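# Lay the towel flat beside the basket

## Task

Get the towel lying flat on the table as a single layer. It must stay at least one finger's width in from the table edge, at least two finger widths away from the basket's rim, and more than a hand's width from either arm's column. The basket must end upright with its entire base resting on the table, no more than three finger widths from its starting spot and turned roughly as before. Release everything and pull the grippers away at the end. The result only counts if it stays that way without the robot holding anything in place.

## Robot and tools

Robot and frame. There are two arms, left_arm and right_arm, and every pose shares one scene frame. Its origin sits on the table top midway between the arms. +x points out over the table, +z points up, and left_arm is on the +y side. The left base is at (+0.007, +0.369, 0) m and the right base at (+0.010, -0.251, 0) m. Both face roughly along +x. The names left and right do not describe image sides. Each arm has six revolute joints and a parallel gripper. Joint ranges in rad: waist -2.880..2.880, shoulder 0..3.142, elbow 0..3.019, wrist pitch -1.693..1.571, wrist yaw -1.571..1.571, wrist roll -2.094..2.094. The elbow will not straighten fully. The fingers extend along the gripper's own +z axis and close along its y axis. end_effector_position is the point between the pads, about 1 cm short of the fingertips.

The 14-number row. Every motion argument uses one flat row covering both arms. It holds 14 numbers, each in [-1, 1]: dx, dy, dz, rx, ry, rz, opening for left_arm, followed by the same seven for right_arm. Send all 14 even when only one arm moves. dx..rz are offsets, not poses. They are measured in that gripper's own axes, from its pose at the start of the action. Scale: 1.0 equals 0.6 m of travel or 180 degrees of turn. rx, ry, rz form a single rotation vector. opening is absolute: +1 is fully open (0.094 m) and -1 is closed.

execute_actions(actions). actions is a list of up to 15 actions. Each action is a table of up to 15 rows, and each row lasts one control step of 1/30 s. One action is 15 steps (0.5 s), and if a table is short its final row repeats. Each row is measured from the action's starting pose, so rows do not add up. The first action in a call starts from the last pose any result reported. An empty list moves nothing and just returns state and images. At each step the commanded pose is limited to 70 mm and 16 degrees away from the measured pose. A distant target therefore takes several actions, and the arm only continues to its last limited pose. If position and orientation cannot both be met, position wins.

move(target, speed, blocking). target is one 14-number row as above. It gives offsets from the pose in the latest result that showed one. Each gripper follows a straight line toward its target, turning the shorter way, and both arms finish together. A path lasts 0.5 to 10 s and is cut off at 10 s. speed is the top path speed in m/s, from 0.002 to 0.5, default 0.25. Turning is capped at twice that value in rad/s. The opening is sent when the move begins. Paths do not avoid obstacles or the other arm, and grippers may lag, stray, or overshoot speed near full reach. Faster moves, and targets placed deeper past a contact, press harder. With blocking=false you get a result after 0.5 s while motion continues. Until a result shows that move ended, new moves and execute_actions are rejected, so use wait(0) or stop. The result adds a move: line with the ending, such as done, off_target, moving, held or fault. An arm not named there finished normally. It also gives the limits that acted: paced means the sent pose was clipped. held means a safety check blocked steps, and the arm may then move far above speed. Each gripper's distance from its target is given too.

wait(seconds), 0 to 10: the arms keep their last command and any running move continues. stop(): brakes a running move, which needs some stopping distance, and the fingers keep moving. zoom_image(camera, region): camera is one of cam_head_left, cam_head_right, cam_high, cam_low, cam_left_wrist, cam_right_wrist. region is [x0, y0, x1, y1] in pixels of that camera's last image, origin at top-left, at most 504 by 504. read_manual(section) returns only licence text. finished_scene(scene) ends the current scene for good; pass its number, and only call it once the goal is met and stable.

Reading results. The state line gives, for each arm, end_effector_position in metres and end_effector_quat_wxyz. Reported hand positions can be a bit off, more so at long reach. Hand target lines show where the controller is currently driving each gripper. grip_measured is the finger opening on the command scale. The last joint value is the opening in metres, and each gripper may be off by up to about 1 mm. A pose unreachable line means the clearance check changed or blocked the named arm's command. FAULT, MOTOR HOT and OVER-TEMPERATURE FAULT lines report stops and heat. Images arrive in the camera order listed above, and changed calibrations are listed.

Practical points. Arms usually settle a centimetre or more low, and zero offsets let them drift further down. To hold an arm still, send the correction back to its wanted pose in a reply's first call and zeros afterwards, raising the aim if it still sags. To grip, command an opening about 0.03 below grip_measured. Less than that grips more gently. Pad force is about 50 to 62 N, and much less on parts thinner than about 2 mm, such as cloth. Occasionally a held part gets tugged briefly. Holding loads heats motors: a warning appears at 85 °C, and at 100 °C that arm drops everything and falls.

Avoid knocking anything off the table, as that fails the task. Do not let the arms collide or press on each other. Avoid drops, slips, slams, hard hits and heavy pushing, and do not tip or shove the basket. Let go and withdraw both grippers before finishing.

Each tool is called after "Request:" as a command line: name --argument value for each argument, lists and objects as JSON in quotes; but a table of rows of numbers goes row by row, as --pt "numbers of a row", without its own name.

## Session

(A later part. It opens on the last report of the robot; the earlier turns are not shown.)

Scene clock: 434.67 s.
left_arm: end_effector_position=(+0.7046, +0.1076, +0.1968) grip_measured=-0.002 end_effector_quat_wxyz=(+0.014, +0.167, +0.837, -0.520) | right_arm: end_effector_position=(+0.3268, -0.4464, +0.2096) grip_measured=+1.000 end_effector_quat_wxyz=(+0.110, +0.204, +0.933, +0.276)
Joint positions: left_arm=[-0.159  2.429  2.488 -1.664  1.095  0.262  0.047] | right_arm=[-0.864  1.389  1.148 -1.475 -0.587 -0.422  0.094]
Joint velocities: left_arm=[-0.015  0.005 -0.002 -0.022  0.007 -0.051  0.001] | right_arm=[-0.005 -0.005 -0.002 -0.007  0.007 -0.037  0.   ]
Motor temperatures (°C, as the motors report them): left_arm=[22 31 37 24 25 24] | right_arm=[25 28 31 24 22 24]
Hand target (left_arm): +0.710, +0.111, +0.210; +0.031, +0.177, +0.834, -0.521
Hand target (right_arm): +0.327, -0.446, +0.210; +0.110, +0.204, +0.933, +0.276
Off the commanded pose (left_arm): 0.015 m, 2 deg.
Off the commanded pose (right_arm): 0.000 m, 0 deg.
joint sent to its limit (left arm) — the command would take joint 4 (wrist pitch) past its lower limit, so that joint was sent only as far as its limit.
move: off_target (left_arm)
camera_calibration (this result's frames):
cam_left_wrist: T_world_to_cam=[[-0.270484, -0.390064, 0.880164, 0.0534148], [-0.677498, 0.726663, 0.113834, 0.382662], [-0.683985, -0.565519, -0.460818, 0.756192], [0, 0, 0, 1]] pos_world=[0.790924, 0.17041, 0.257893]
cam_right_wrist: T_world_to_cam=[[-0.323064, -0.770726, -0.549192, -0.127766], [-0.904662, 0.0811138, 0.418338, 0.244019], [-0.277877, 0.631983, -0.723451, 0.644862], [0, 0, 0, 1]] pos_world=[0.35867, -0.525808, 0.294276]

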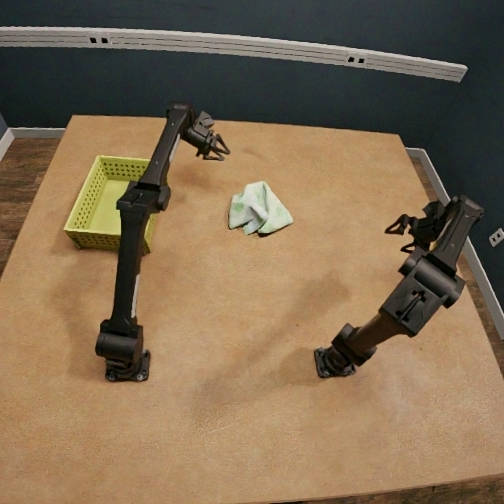

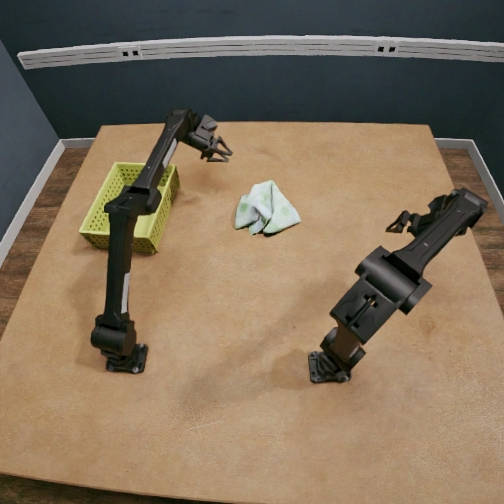

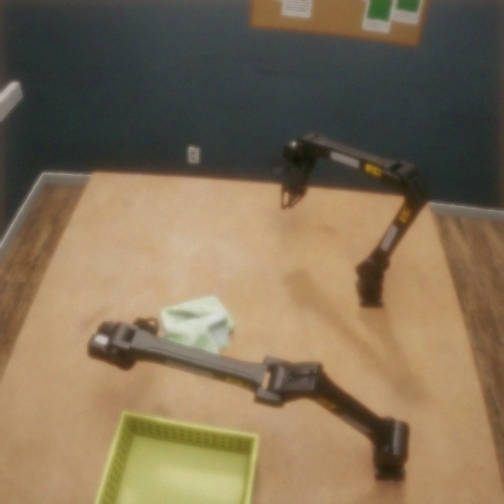

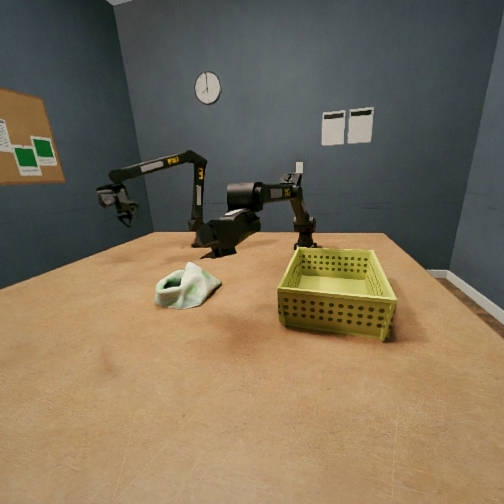

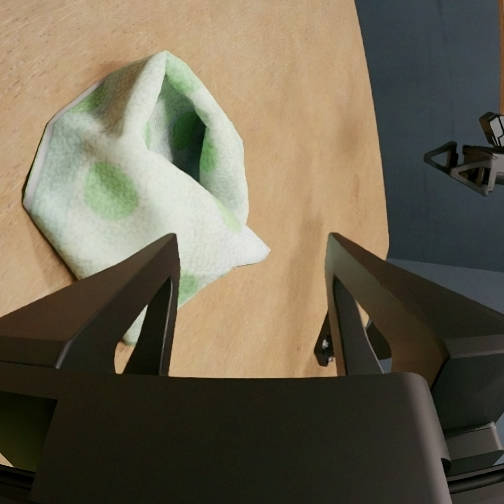

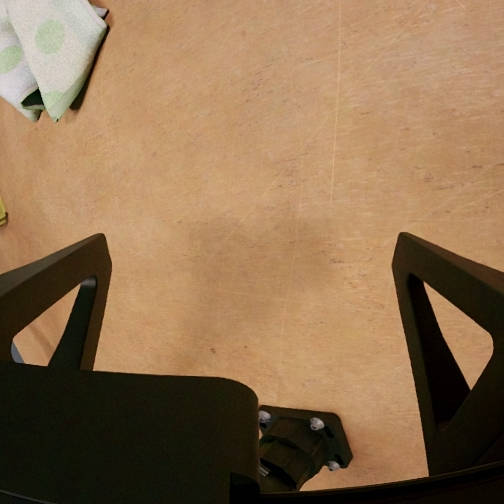

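Request:
execute_actions --actions '[]'

Scene clock: 452.50 s.
left_arm: end_effector_position=(+0.7046, +0.1076, +0.1968) grip_measured=-0.002 end_effector_quat_wxyz=(+0.014, +0.167, +0.837, -0.520) | right_arm: end_effector_position=(+0.3268, -0.4464, +0.2096) grip_measured=+1.000 end_effector_quat_wxyz=(+0.110, +0.204, +0.933, +0.276)
Joint positions: left_arm=[-0.159  2.429  2.488 -1.664  1.095  0.262  0.047] | right_arm=[-0.864  1.389  1.148 -1.475 -0.587 -0.422  0.094]
Joint velocities: left_arm=[-0.005  0.005  0.007  0.007 -0.051 -0.066  0.001] | right_arm=[-0.024  0.005  0.002  0.002 -0.007  0.037  0.   ]
Motor temperatures (°C, as the motors report them): left_arm=[22 32 39 24 26 24] | right_arm=[25 28 31 24 22 24]
Hand target (left_arm): +0.710, +0.111, +0.210; +0.031, +0.177, +0.834, -0.521
Hand target (right_arm): +0.327, -0.446, +0.210; +0.110, +0.204, +0.933, +0.276
Off the commanded pose (left_arm): 0.015 m, 2 deg.
Off the commanded pose (right_arm): 0.000 m, 0 deg.
camera_calibration (this result's frames):
cam_left_wrist: T_world_to_cam=[[-0.271209, -0.389869, 0.880027, 0.0539312], [-0.67732, 0.726912, 0.113298, 0.382615], [-0.683874, -0.565333, -0.461211, 0.756171], [0, 0, 0, 1]] pos_world=[0.790905, 0.170387, 0.257944]
cam_right_wrist: T_world_to_cam=[[-0.323064, -0.770726, -0.549192, -0.127766], [-0.904662, 0.0811138, 0.418338, 0.244019], [-0.277877, 0.631983, -0.723451, 0.644862], [0, 0, 0, 1]] pos_world=[0.35867, -0.525808, 0.294276]

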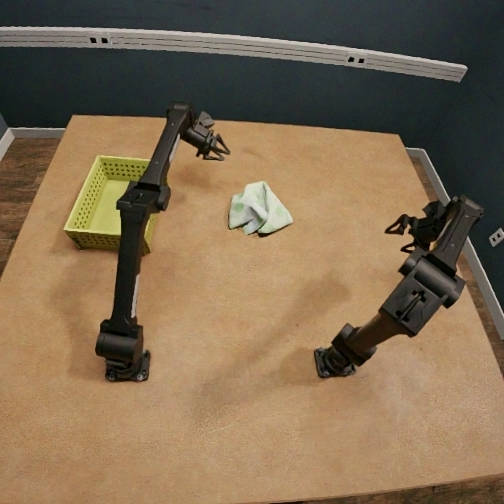

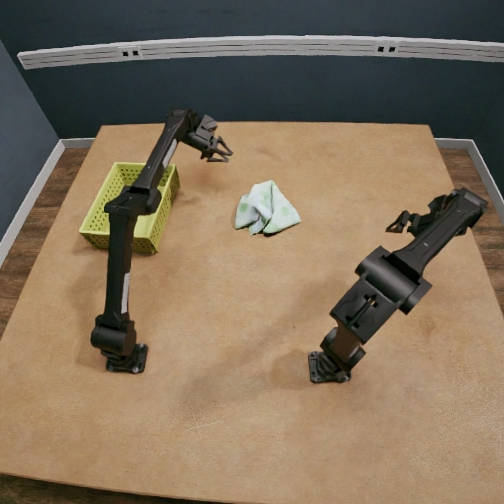

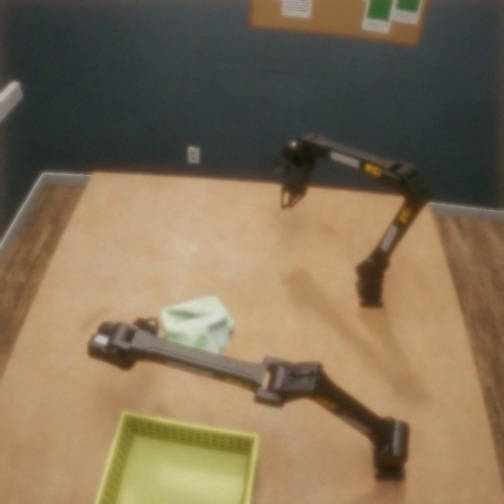

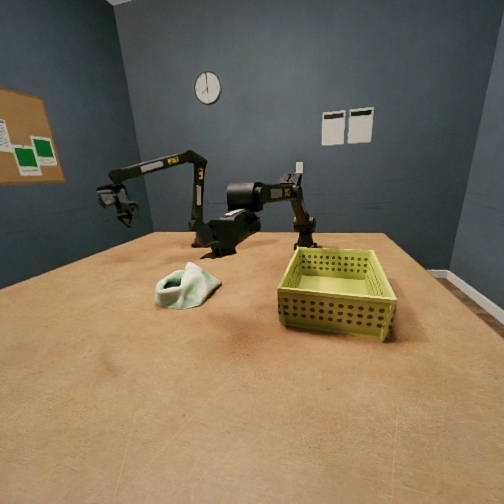

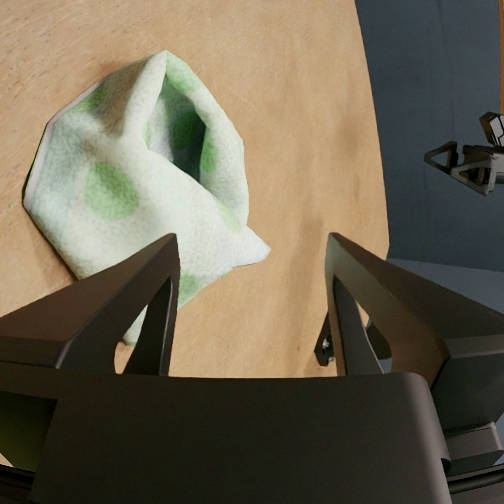

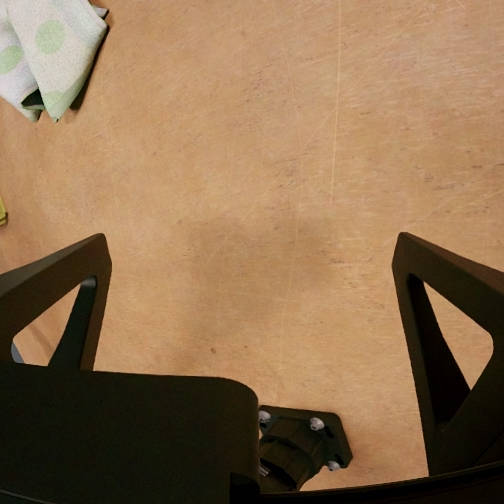

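Request:
zoom_image --camera "cam_head_left" --region '[200, 160, 320, 260]'

Request:
zoom_image --camera "cam_low" --region '[130, 240, 250, 330]'

Request:
zoom_image --camera "cam_high" --region '[130, 270, 260, 370]'

Region (200, 160, 320, 260) of cam_head_left's 504x504 image, scaled by 4.200, with more detail than that image has.

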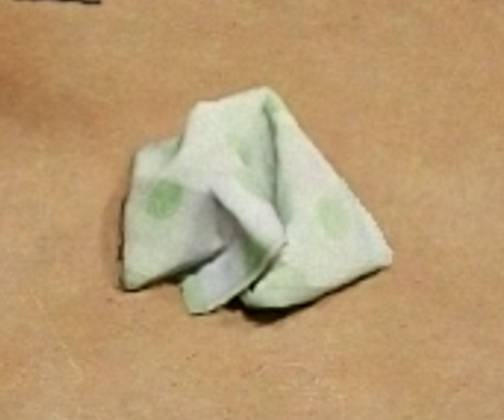

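Region (130, 240, 250, 330) of cam_low's 504x504 image, scaled by 4.200, with more detail than that image has; it fills the top 378 rows of this view, and the rest is white.

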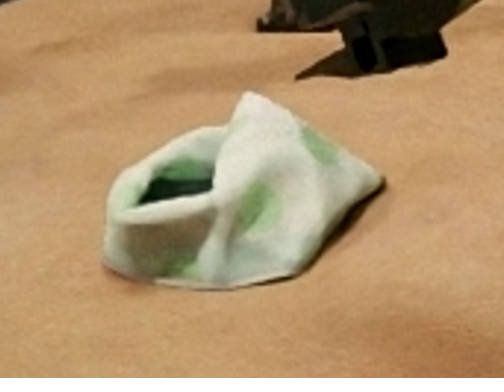

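Region (130, 270, 260, 370) of cam_high's 504x504 image, scaled by 3.877, with more detail than that image has; it fills the top 388 rows of this view, and the rest is white.

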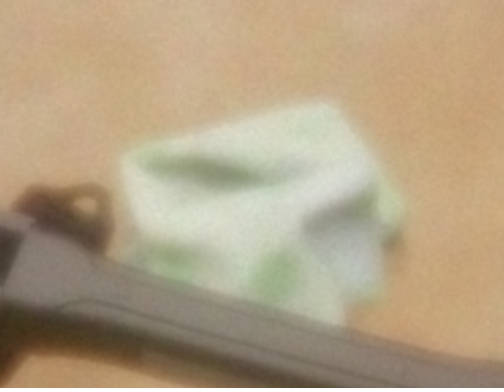

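Request:
move --target '[0.28,-0.27,-0.21,-0.18,0,0,0, -0.193,0.67,0.367,0.175,0,0,1]' --speed 0.3

Scene clock: 477.70 s.
left_arm: end_effector_position=(+0.5209, +0.2006, +0.3779) grip_measured=-0.002 end_effector_quat_wxyz=(+0.082, +0.167, +0.945, -0.267) | right_arm: end_effector_position=(+0.6211, -0.0913, +0.2430) grip_measured=+1.000 end_effector_quat_wxyz=(+0.036, +0.219, +0.975, -0.011)
Joint positions: left_arm=[-0.159  1.666  1.916 -1.65   0.542  0.15   0.047] | right_arm=[ 0.217  1.993  2.099 -1.624  0.054  0.712  0.094]
Joint velocities: left_arm=[ 0.005  0.005  0.007 -0.012 -0.037 -0.022  0.001] | right_arm=[ 0.005 -0.005  0.002  0.012 -0.022 -0.037  0.   ]
Motor temperatures (°C, as the motors report them): left_arm=[22 33 39 24 26 24] | right_arm=[25 28 32 24 22 24]
Hand target (left_arm): +0.519, +0.198, +0.364; +0.059, +0.157, +0.949, -0.266
Hand target (right_arm): +0.629, -0.093, +0.262; +0.053, +0.226, +0.973, -0.005
Off the commanded pose (left_arm): 0.017 m, 3 deg.
Off the commanded pose (right_arm): 0.023 m, 3 deg.
move: off_target (left_arm, right_arm)
camera_calibration (this result's frames):
cam_left_wrist: T_world_to_cam=[[-0.341558, -0.795932, 0.499831, 0.14271], [-0.794029, 0.528904, 0.299631, 0.200207], [-0.502849, -0.294539, -0.812644, 0.750795], [0, 0, 0, 1]] pos_world=[0.58525, 0.228835, 0.47881]
cam_right_wrist: T_world_to_cam=[[-0.427363, -0.903888, 0.0186538, 0.174009], [-0.760607, 0.37062, 0.533027, 0.376554], [-0.48871, 0.213608, -0.845893, 0.648914], [0, 0, 0, 1]] pos_world=[0.677905, -0.120887, 0.344952]

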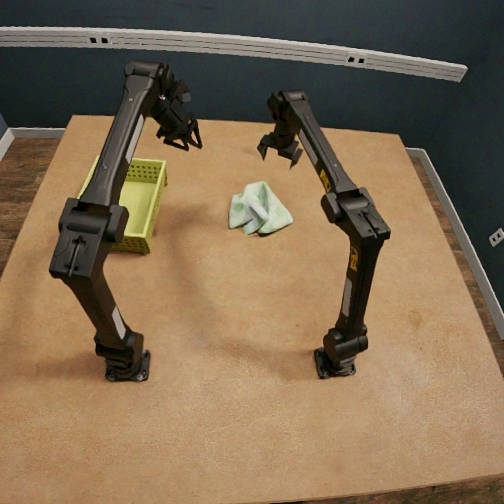

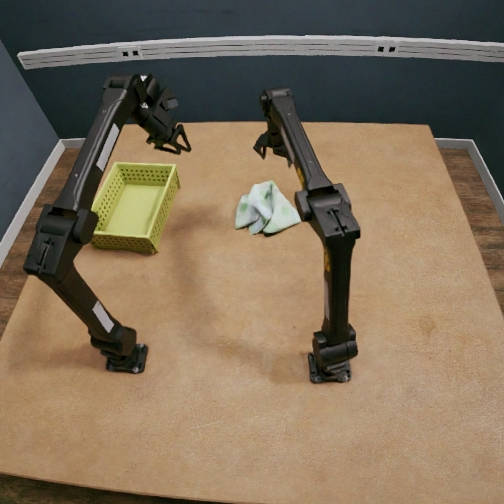

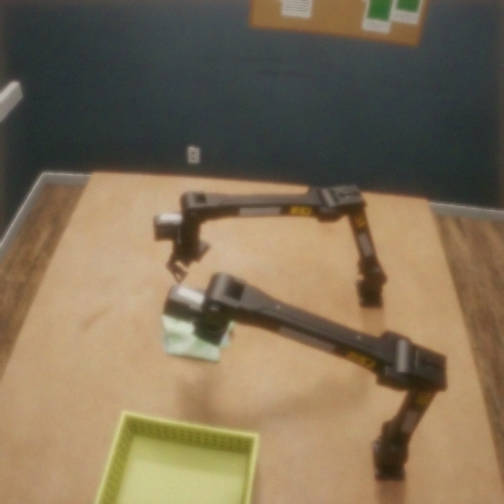

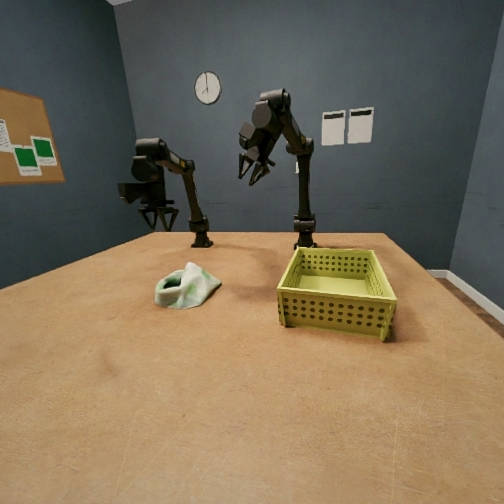

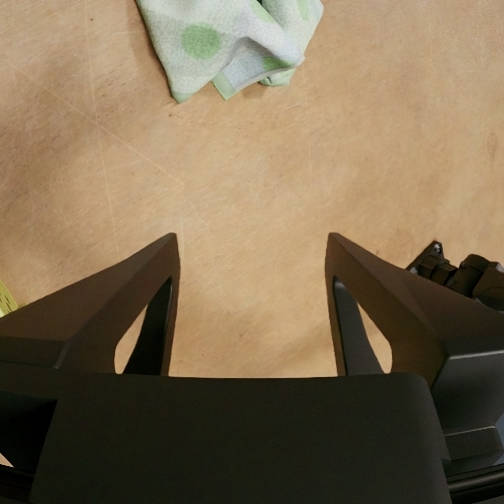

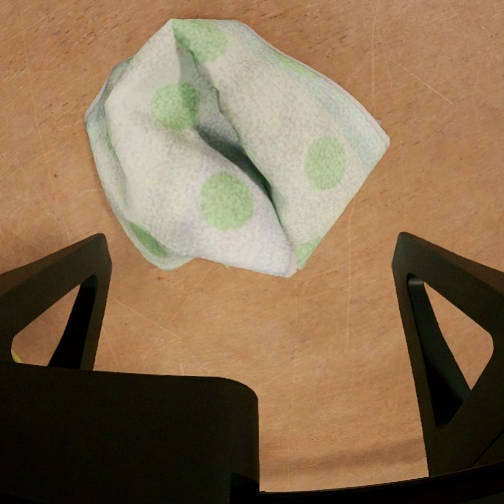

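Request:
move --target '[0,0,0,0,0,0,-1, 0.088,-0.36,0.25,-0.333,0,0,-0.6]' --speed 0.2

Scene clock: 508.70 s.
left_arm: end_effector_position=(+0.5209, +0.2006, +0.3779) grip_measured=-0.981 end_effector_quat_wxyz=(+0.082, +0.167, +0.946, -0.267) | right_arm: end_effector_position=(+0.4886, -0.2624, +0.0828) grip_measured=-0.598 end_effector_quat_wxyz=(+0.128, +0.186, +0.845, +0.484)
Joint positions: left_arm=[-0.159  1.666  1.916 -1.65   0.542  0.15   0.001] | right_arm=[-0.39   1.693  0.952 -0.591 -1.033  0.233  0.019]
Joint velocities: left_arm=[-0.005 -0.015  0.012 -0.007 -0.051  0.007 -0.001] | right_arm=[-0.005  0.005  0.022 -0.002 -0.007 -0.066  0.   ]
Motor temperatures (°C, as the motors report them): left_arm=[22 30 36 24 25 24] | right_arm=[25 30 35 24 22 24]
Hand target (left_arm): +0.521, +0.201, +0.378; +0.082, +0.167, +0.946, -0.267
Hand target (right_arm): +0.493, -0.263, +0.085; +0.139, +0.175, +0.846, +0.485
Off the commanded pose (left_arm): 0.000 m, 0 deg.
Off the commanded pose (right_arm): 0.011 m, 2 deg.
move: off_target (right_arm)
camera_calibration (this result's frames):
cam_left_wrist: T_world_to_cam=[[-0.3412, -0.796029, 0.49992, 0.142509], [-0.794138, 0.528656, 0.299779, 0.200258], [-0.502919, -0.294721, -0.812534, 0.750827], [0, 0, 0, 1]] pos_world=[0.585261, 0.228858, 0.478796]
cam_right_wrist: T_world_to_cam=[[-0.193323, -0.471626, -0.860346, 0.037585], [-0.956892, -0.103093, 0.271531, 0.417902], [-0.216757, 0.875752, -0.431365, 0.491716], [0, 0, 0, 1]] pos_world=[0.513736, -0.369812, 0.130972]

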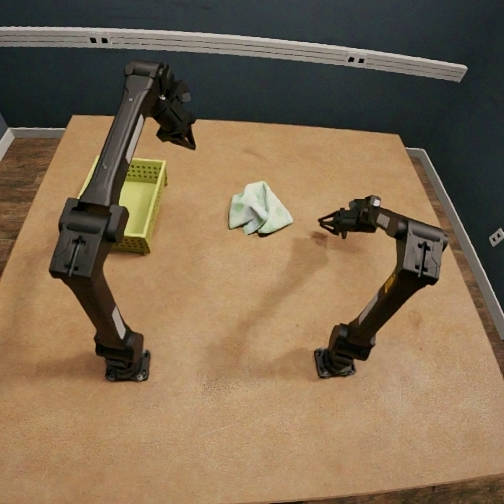

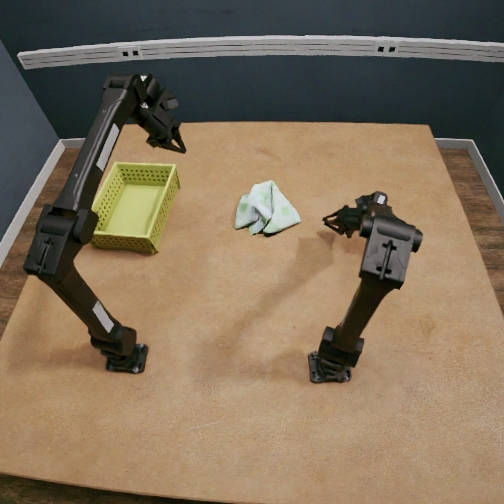

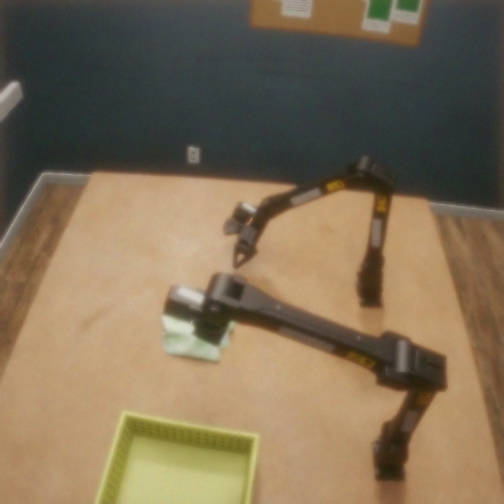

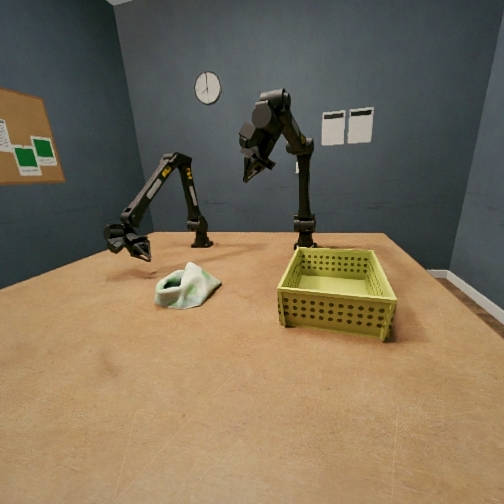

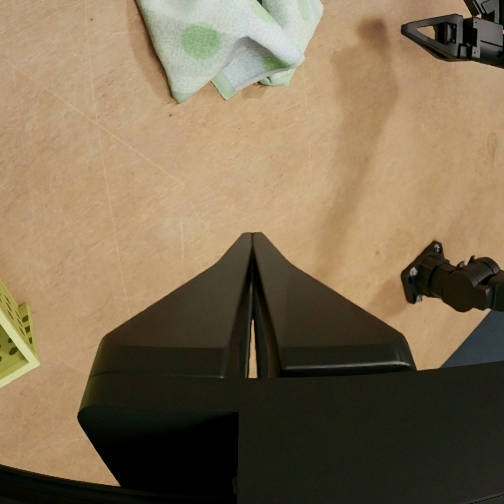

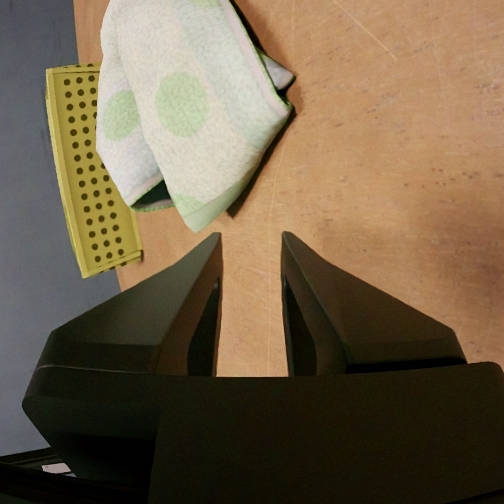

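Request:
move --target '[-0.123,-0.045,0.54,0,0,0,-1, 0,-0.087,0.05,0,0,0,-0.6]' --speed 0.2

Scene clock: 521.17 s.
left_arm: end_effector_position=(+0.5833, -0.0032, +0.1214) grip_measured=-0.981 end_effector_quat_wxyz=(+0.061, +0.167, +0.949, -0.261) | right_arm: end_effector_position=(+0.4901, -0.2629, +0.0274) grip_measured=-0.598 end_effector_quat_wxyz=(+0.126, +0.186, +0.845, +0.485)
Joint positions: left_arm=[-0.468  2.023  1.754 -1.012  0.465 -0.18   0.001] | right_arm=[-0.39   1.814  0.925 -0.449 -1.033  0.231  0.019]
Joint velocities: left_arm=[-0.015 -0.015 -0.002  0.002  0.022 -0.037  0.   ] | right_arm=[-0.024 -0.005  0.012  0.002 -0.037 -0.051  0.   ]
Motor temperatures (°C, as the motors report them): left_arm=[22 30 36 24 25 24] | right_arm=[25 29 33 24 23 24]
Hand target (left_arm): +0.598, -0.014, +0.137; +0.084, +0.167, +0.945, -0.267
Hand target (right_arm): +0.492, -0.263, +0.023; +0.128, +0.186, +0.845, +0.484
Off the commanded pose (left_arm): 0.025 m, 3 deg.
Off the commanded pose (right_arm): 0.005 m, 0 deg.
move: off_target (left_arm)
camera_calibration (this result's frames):
cam_left_wrist: T_world_to_cam=[[-0.329995, -0.803223, 0.495919, 0.123806], [-0.776528, 0.529696, 0.341213, 0.419151], [-0.536757, -0.272496, -0.798522, 0.531875], [0, 0, 0, 1]] pos_world=[0.651825, 0.0223551, 0.220296]
cam_right_wrist: T_world_to_cam=[[-0.195882, -0.471065, -0.860074, -0.00867077], [-0.955742, -0.104626, 0.274974, 0.43327], [-0.219517, 0.875871, -0.429723, 0.469923], [0, 0, 0, 1]] pos_world=[0.515552, -0.370346, 0.0753411]

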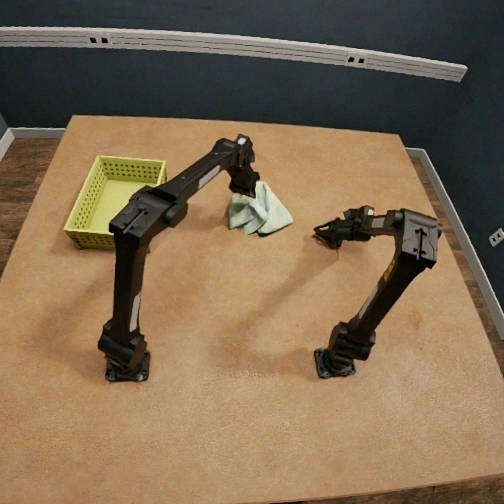

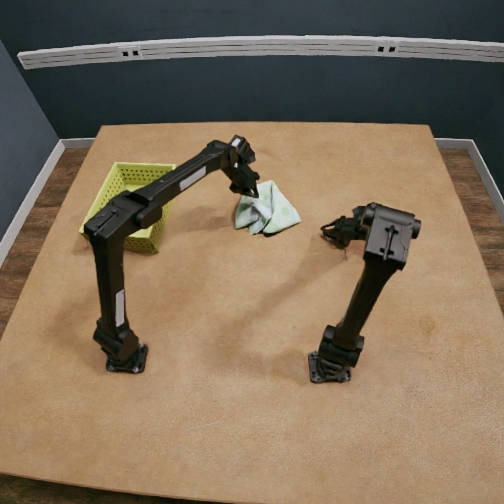

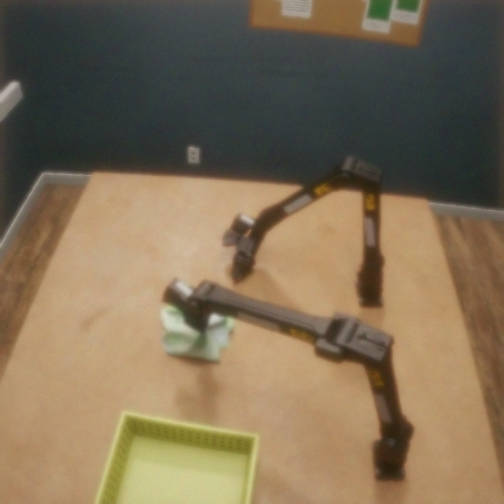

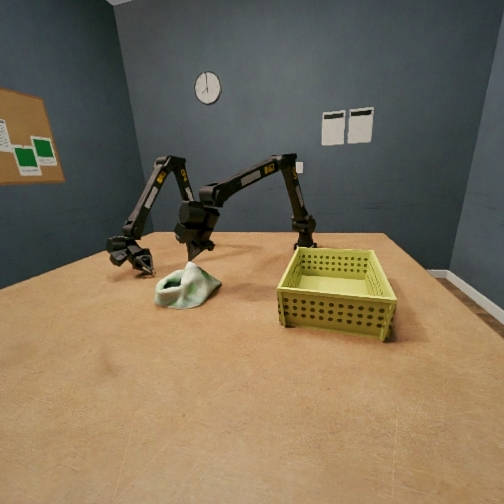

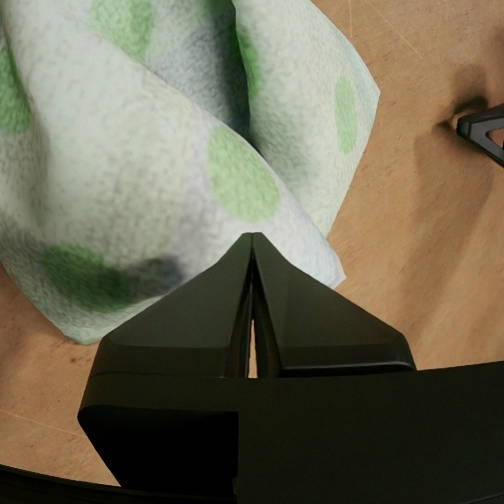

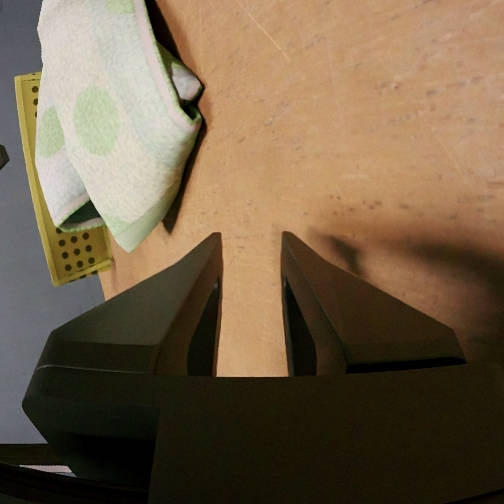

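Request:
move --target '[0.013,0.057,0.123,0,0,0,-1, -0.03,-0.004,0.02,0,0,0,-0.6]' --speed 0.05

Request:
move --target '[0.0,0.02,0.03,0,0,0,-1, -0.005,0.07,0.13,0,0,0,-0.6]' --speed 0.03

Scene clock: 531.30 s.
left_arm: end_effector_position=(+0.5927, -0.0078, +0.0653) grip_measured=-0.981 end_effector_quat_wxyz=(+0.073, +0.169, +0.947, -0.264) | right_arm: end_effector_position=(+0.4934, -0.2601, +0.0170) grip_measured=-0.598 end_effector_quat_wxyz=(+0.114, +0.195, +0.844, +0.487)
Joint positions: left_arm=[-0.468  2.087  1.699 -0.867  0.465 -0.182  0.001] | right_arm=[-0.382  1.847  0.939 -0.445 -1.033  0.25   0.019]
Joint velocities: left_arm=[-0.005 -0.015 -0.007  0.017  0.022 -0.037 -0.001] | right_arm=[-0.005 -0.015 -0.002  0.002 -0.007 -0.022 -0.001]
Motor temperatures (°C, as the motors report them): left_arm=[22 31 38 24 25 24] | right_arm=[25 29 32 24 23 24]
Hand target (left_arm): +0.588, -0.011, +0.041; +0.061, +0.167, +0.949, -0.260
Hand target (right_arm): +0.510, -0.263, +0.021; +0.126, +0.186, +0.845, +0.484
Off the commanded pose (left_arm): 0.025 m, 1 deg.
Off the commanded pose (right_arm): 0.018 m, 2 deg.
move: off_target (left_arm, right_arm)
camera_calibration (this result's frames):
cam_left_wrist: T_world_to_cam=[[-0.340083, -0.79783, 0.497806, 0.15689], [-0.784937, 0.532359, 0.316967, 0.454667], [-0.517897, -0.282951, -0.807293, 0.480145], [0, 0, 0, 1]] pos_world=[0.658907, 0.0189832, 0.165402]
cam_right_wrist: T_world_to_cam=[[-0.221462, -0.460109, -0.859799, -0.000148792], [-0.947671, -0.106358, 0.301011, 0.434647], [-0.229945, 0.881469, -0.412478, 0.470088], [0, 0, 0, 1]] pos_world=[0.519964, -0.368208, 0.0629394]

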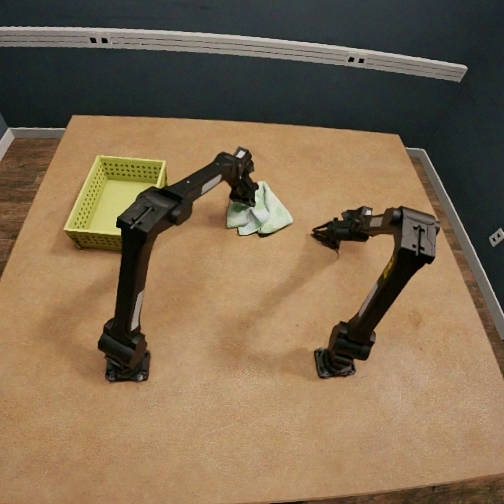

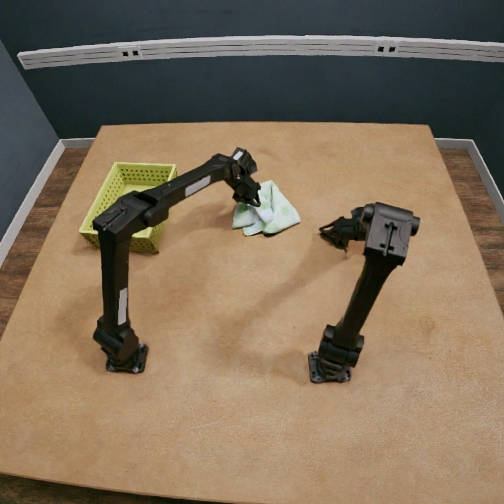

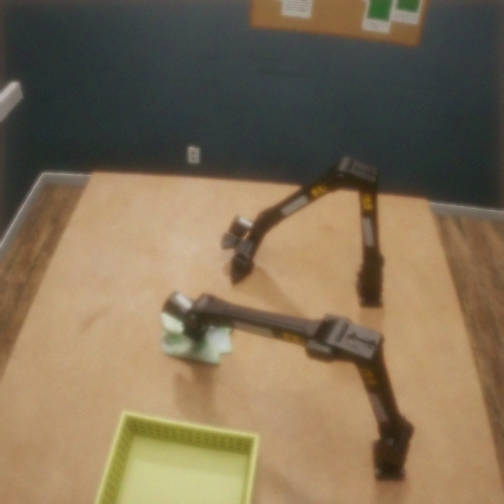

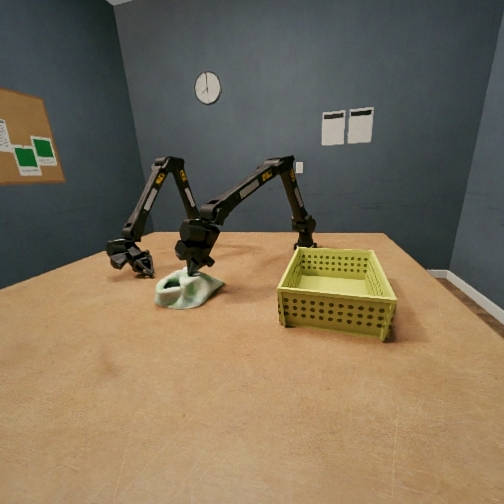

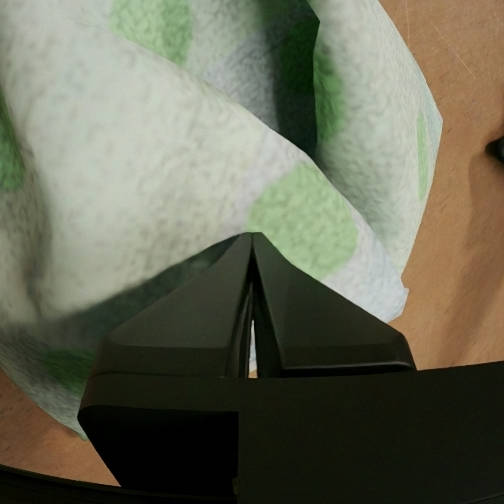

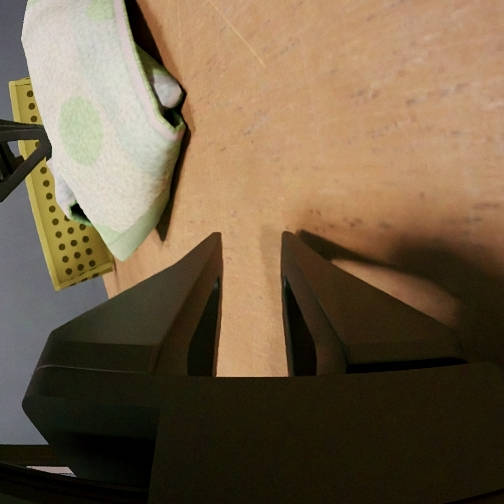

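Scene clock: 534.53 s.
left_arm: end_effector_position=(+0.5958, -0.0094, +0.0664) grip_measured=-0.981 end_effector_quat_wxyz=(+0.081, +0.171, +0.945, -0.266) | right_arm: end_effector_position=(+0.5282, -0.1845, +0.0165) grip_measured=-0.598 end_effector_quat_wxyz=(+0.110, +0.196, +0.845, +0.485)
Joint positions: left_arm=[-0.468  2.087  1.699 -0.851  0.465 -0.182  0.001] | right_arm=[-0.199  1.859  0.934 -0.171 -0.966  0.564  0.019]
Joint velocities: left_arm=[-0.015  0.024 -0.002 -0.022 -0.022 -0.037  0.001] | right_arm=[-0.005  0.005  0.007 -0.002  0.066 -0.051 -0.001]
Motor temperatures (°C, as the motors report them): left_arm=[22 31 38 24 25 24] | right_arm=[25 29 32 24 23 24]
Hand target (left_arm): +0.597, -0.007, +0.045; +0.073, +0.169, +0.947, -0.264
Hand target (right_arm): +0.535, -0.183, +0.014; +0.115, +0.195, +0.845, +0.484
Off the commanded pose (left_arm): 0.022 m, 1 deg.
Off the commanded pose (right_arm): 0.008 m, 1 deg.
move: off_target (left_arm)
camera_calibration (this result's frames):
cam_left_wrist: T_world_to_cam=[[-0.347232, -0.79428, 0.498547, 0.160384], [-0.789377, 0.534564, 0.30187, 0.46122], [-0.506274, -0.288722, -0.812604, 0.475622], [0, 0, 0, 1]] pos_world=[0.660562, 0.0181612, 0.167305]
cam_right_wrist: T_world_to_cam=[[-0.228108, -0.462982, -0.856513, 0.0448457], [-0.945014, -0.106453, 0.30922, 0.474322], [-0.234342, 0.879952, -0.413242, 0.413246], [0, 0, 0, 1]] pos_world=[0.555312, -0.292381, 0.0625116]

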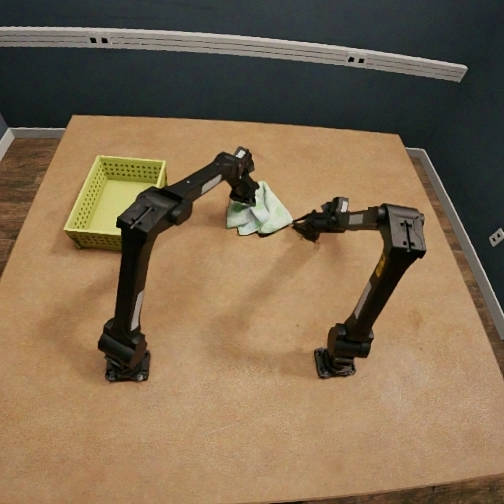

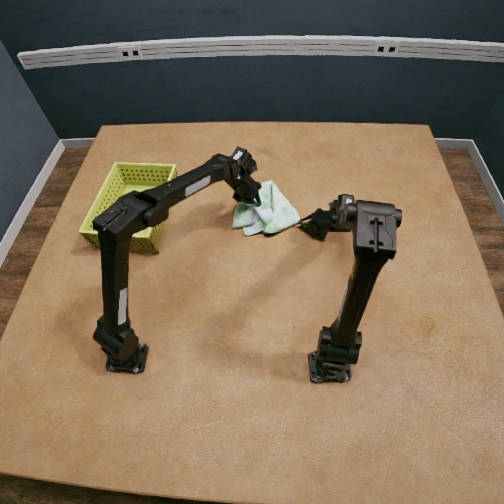

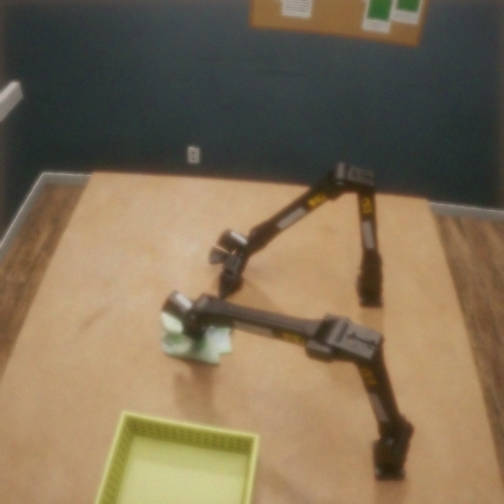

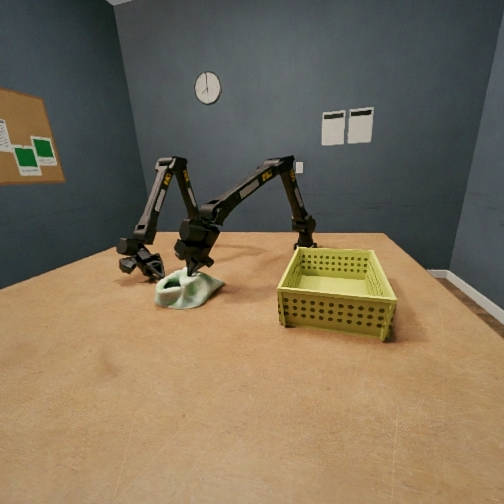

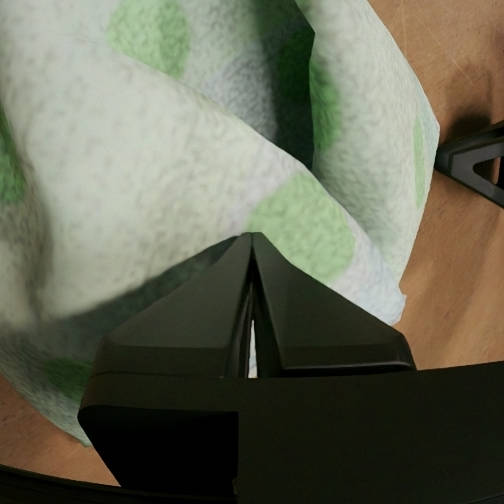

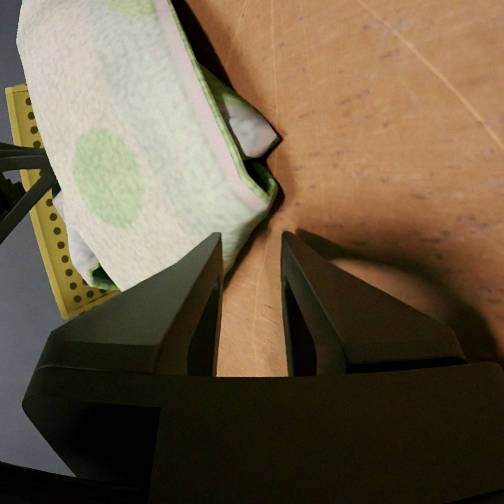

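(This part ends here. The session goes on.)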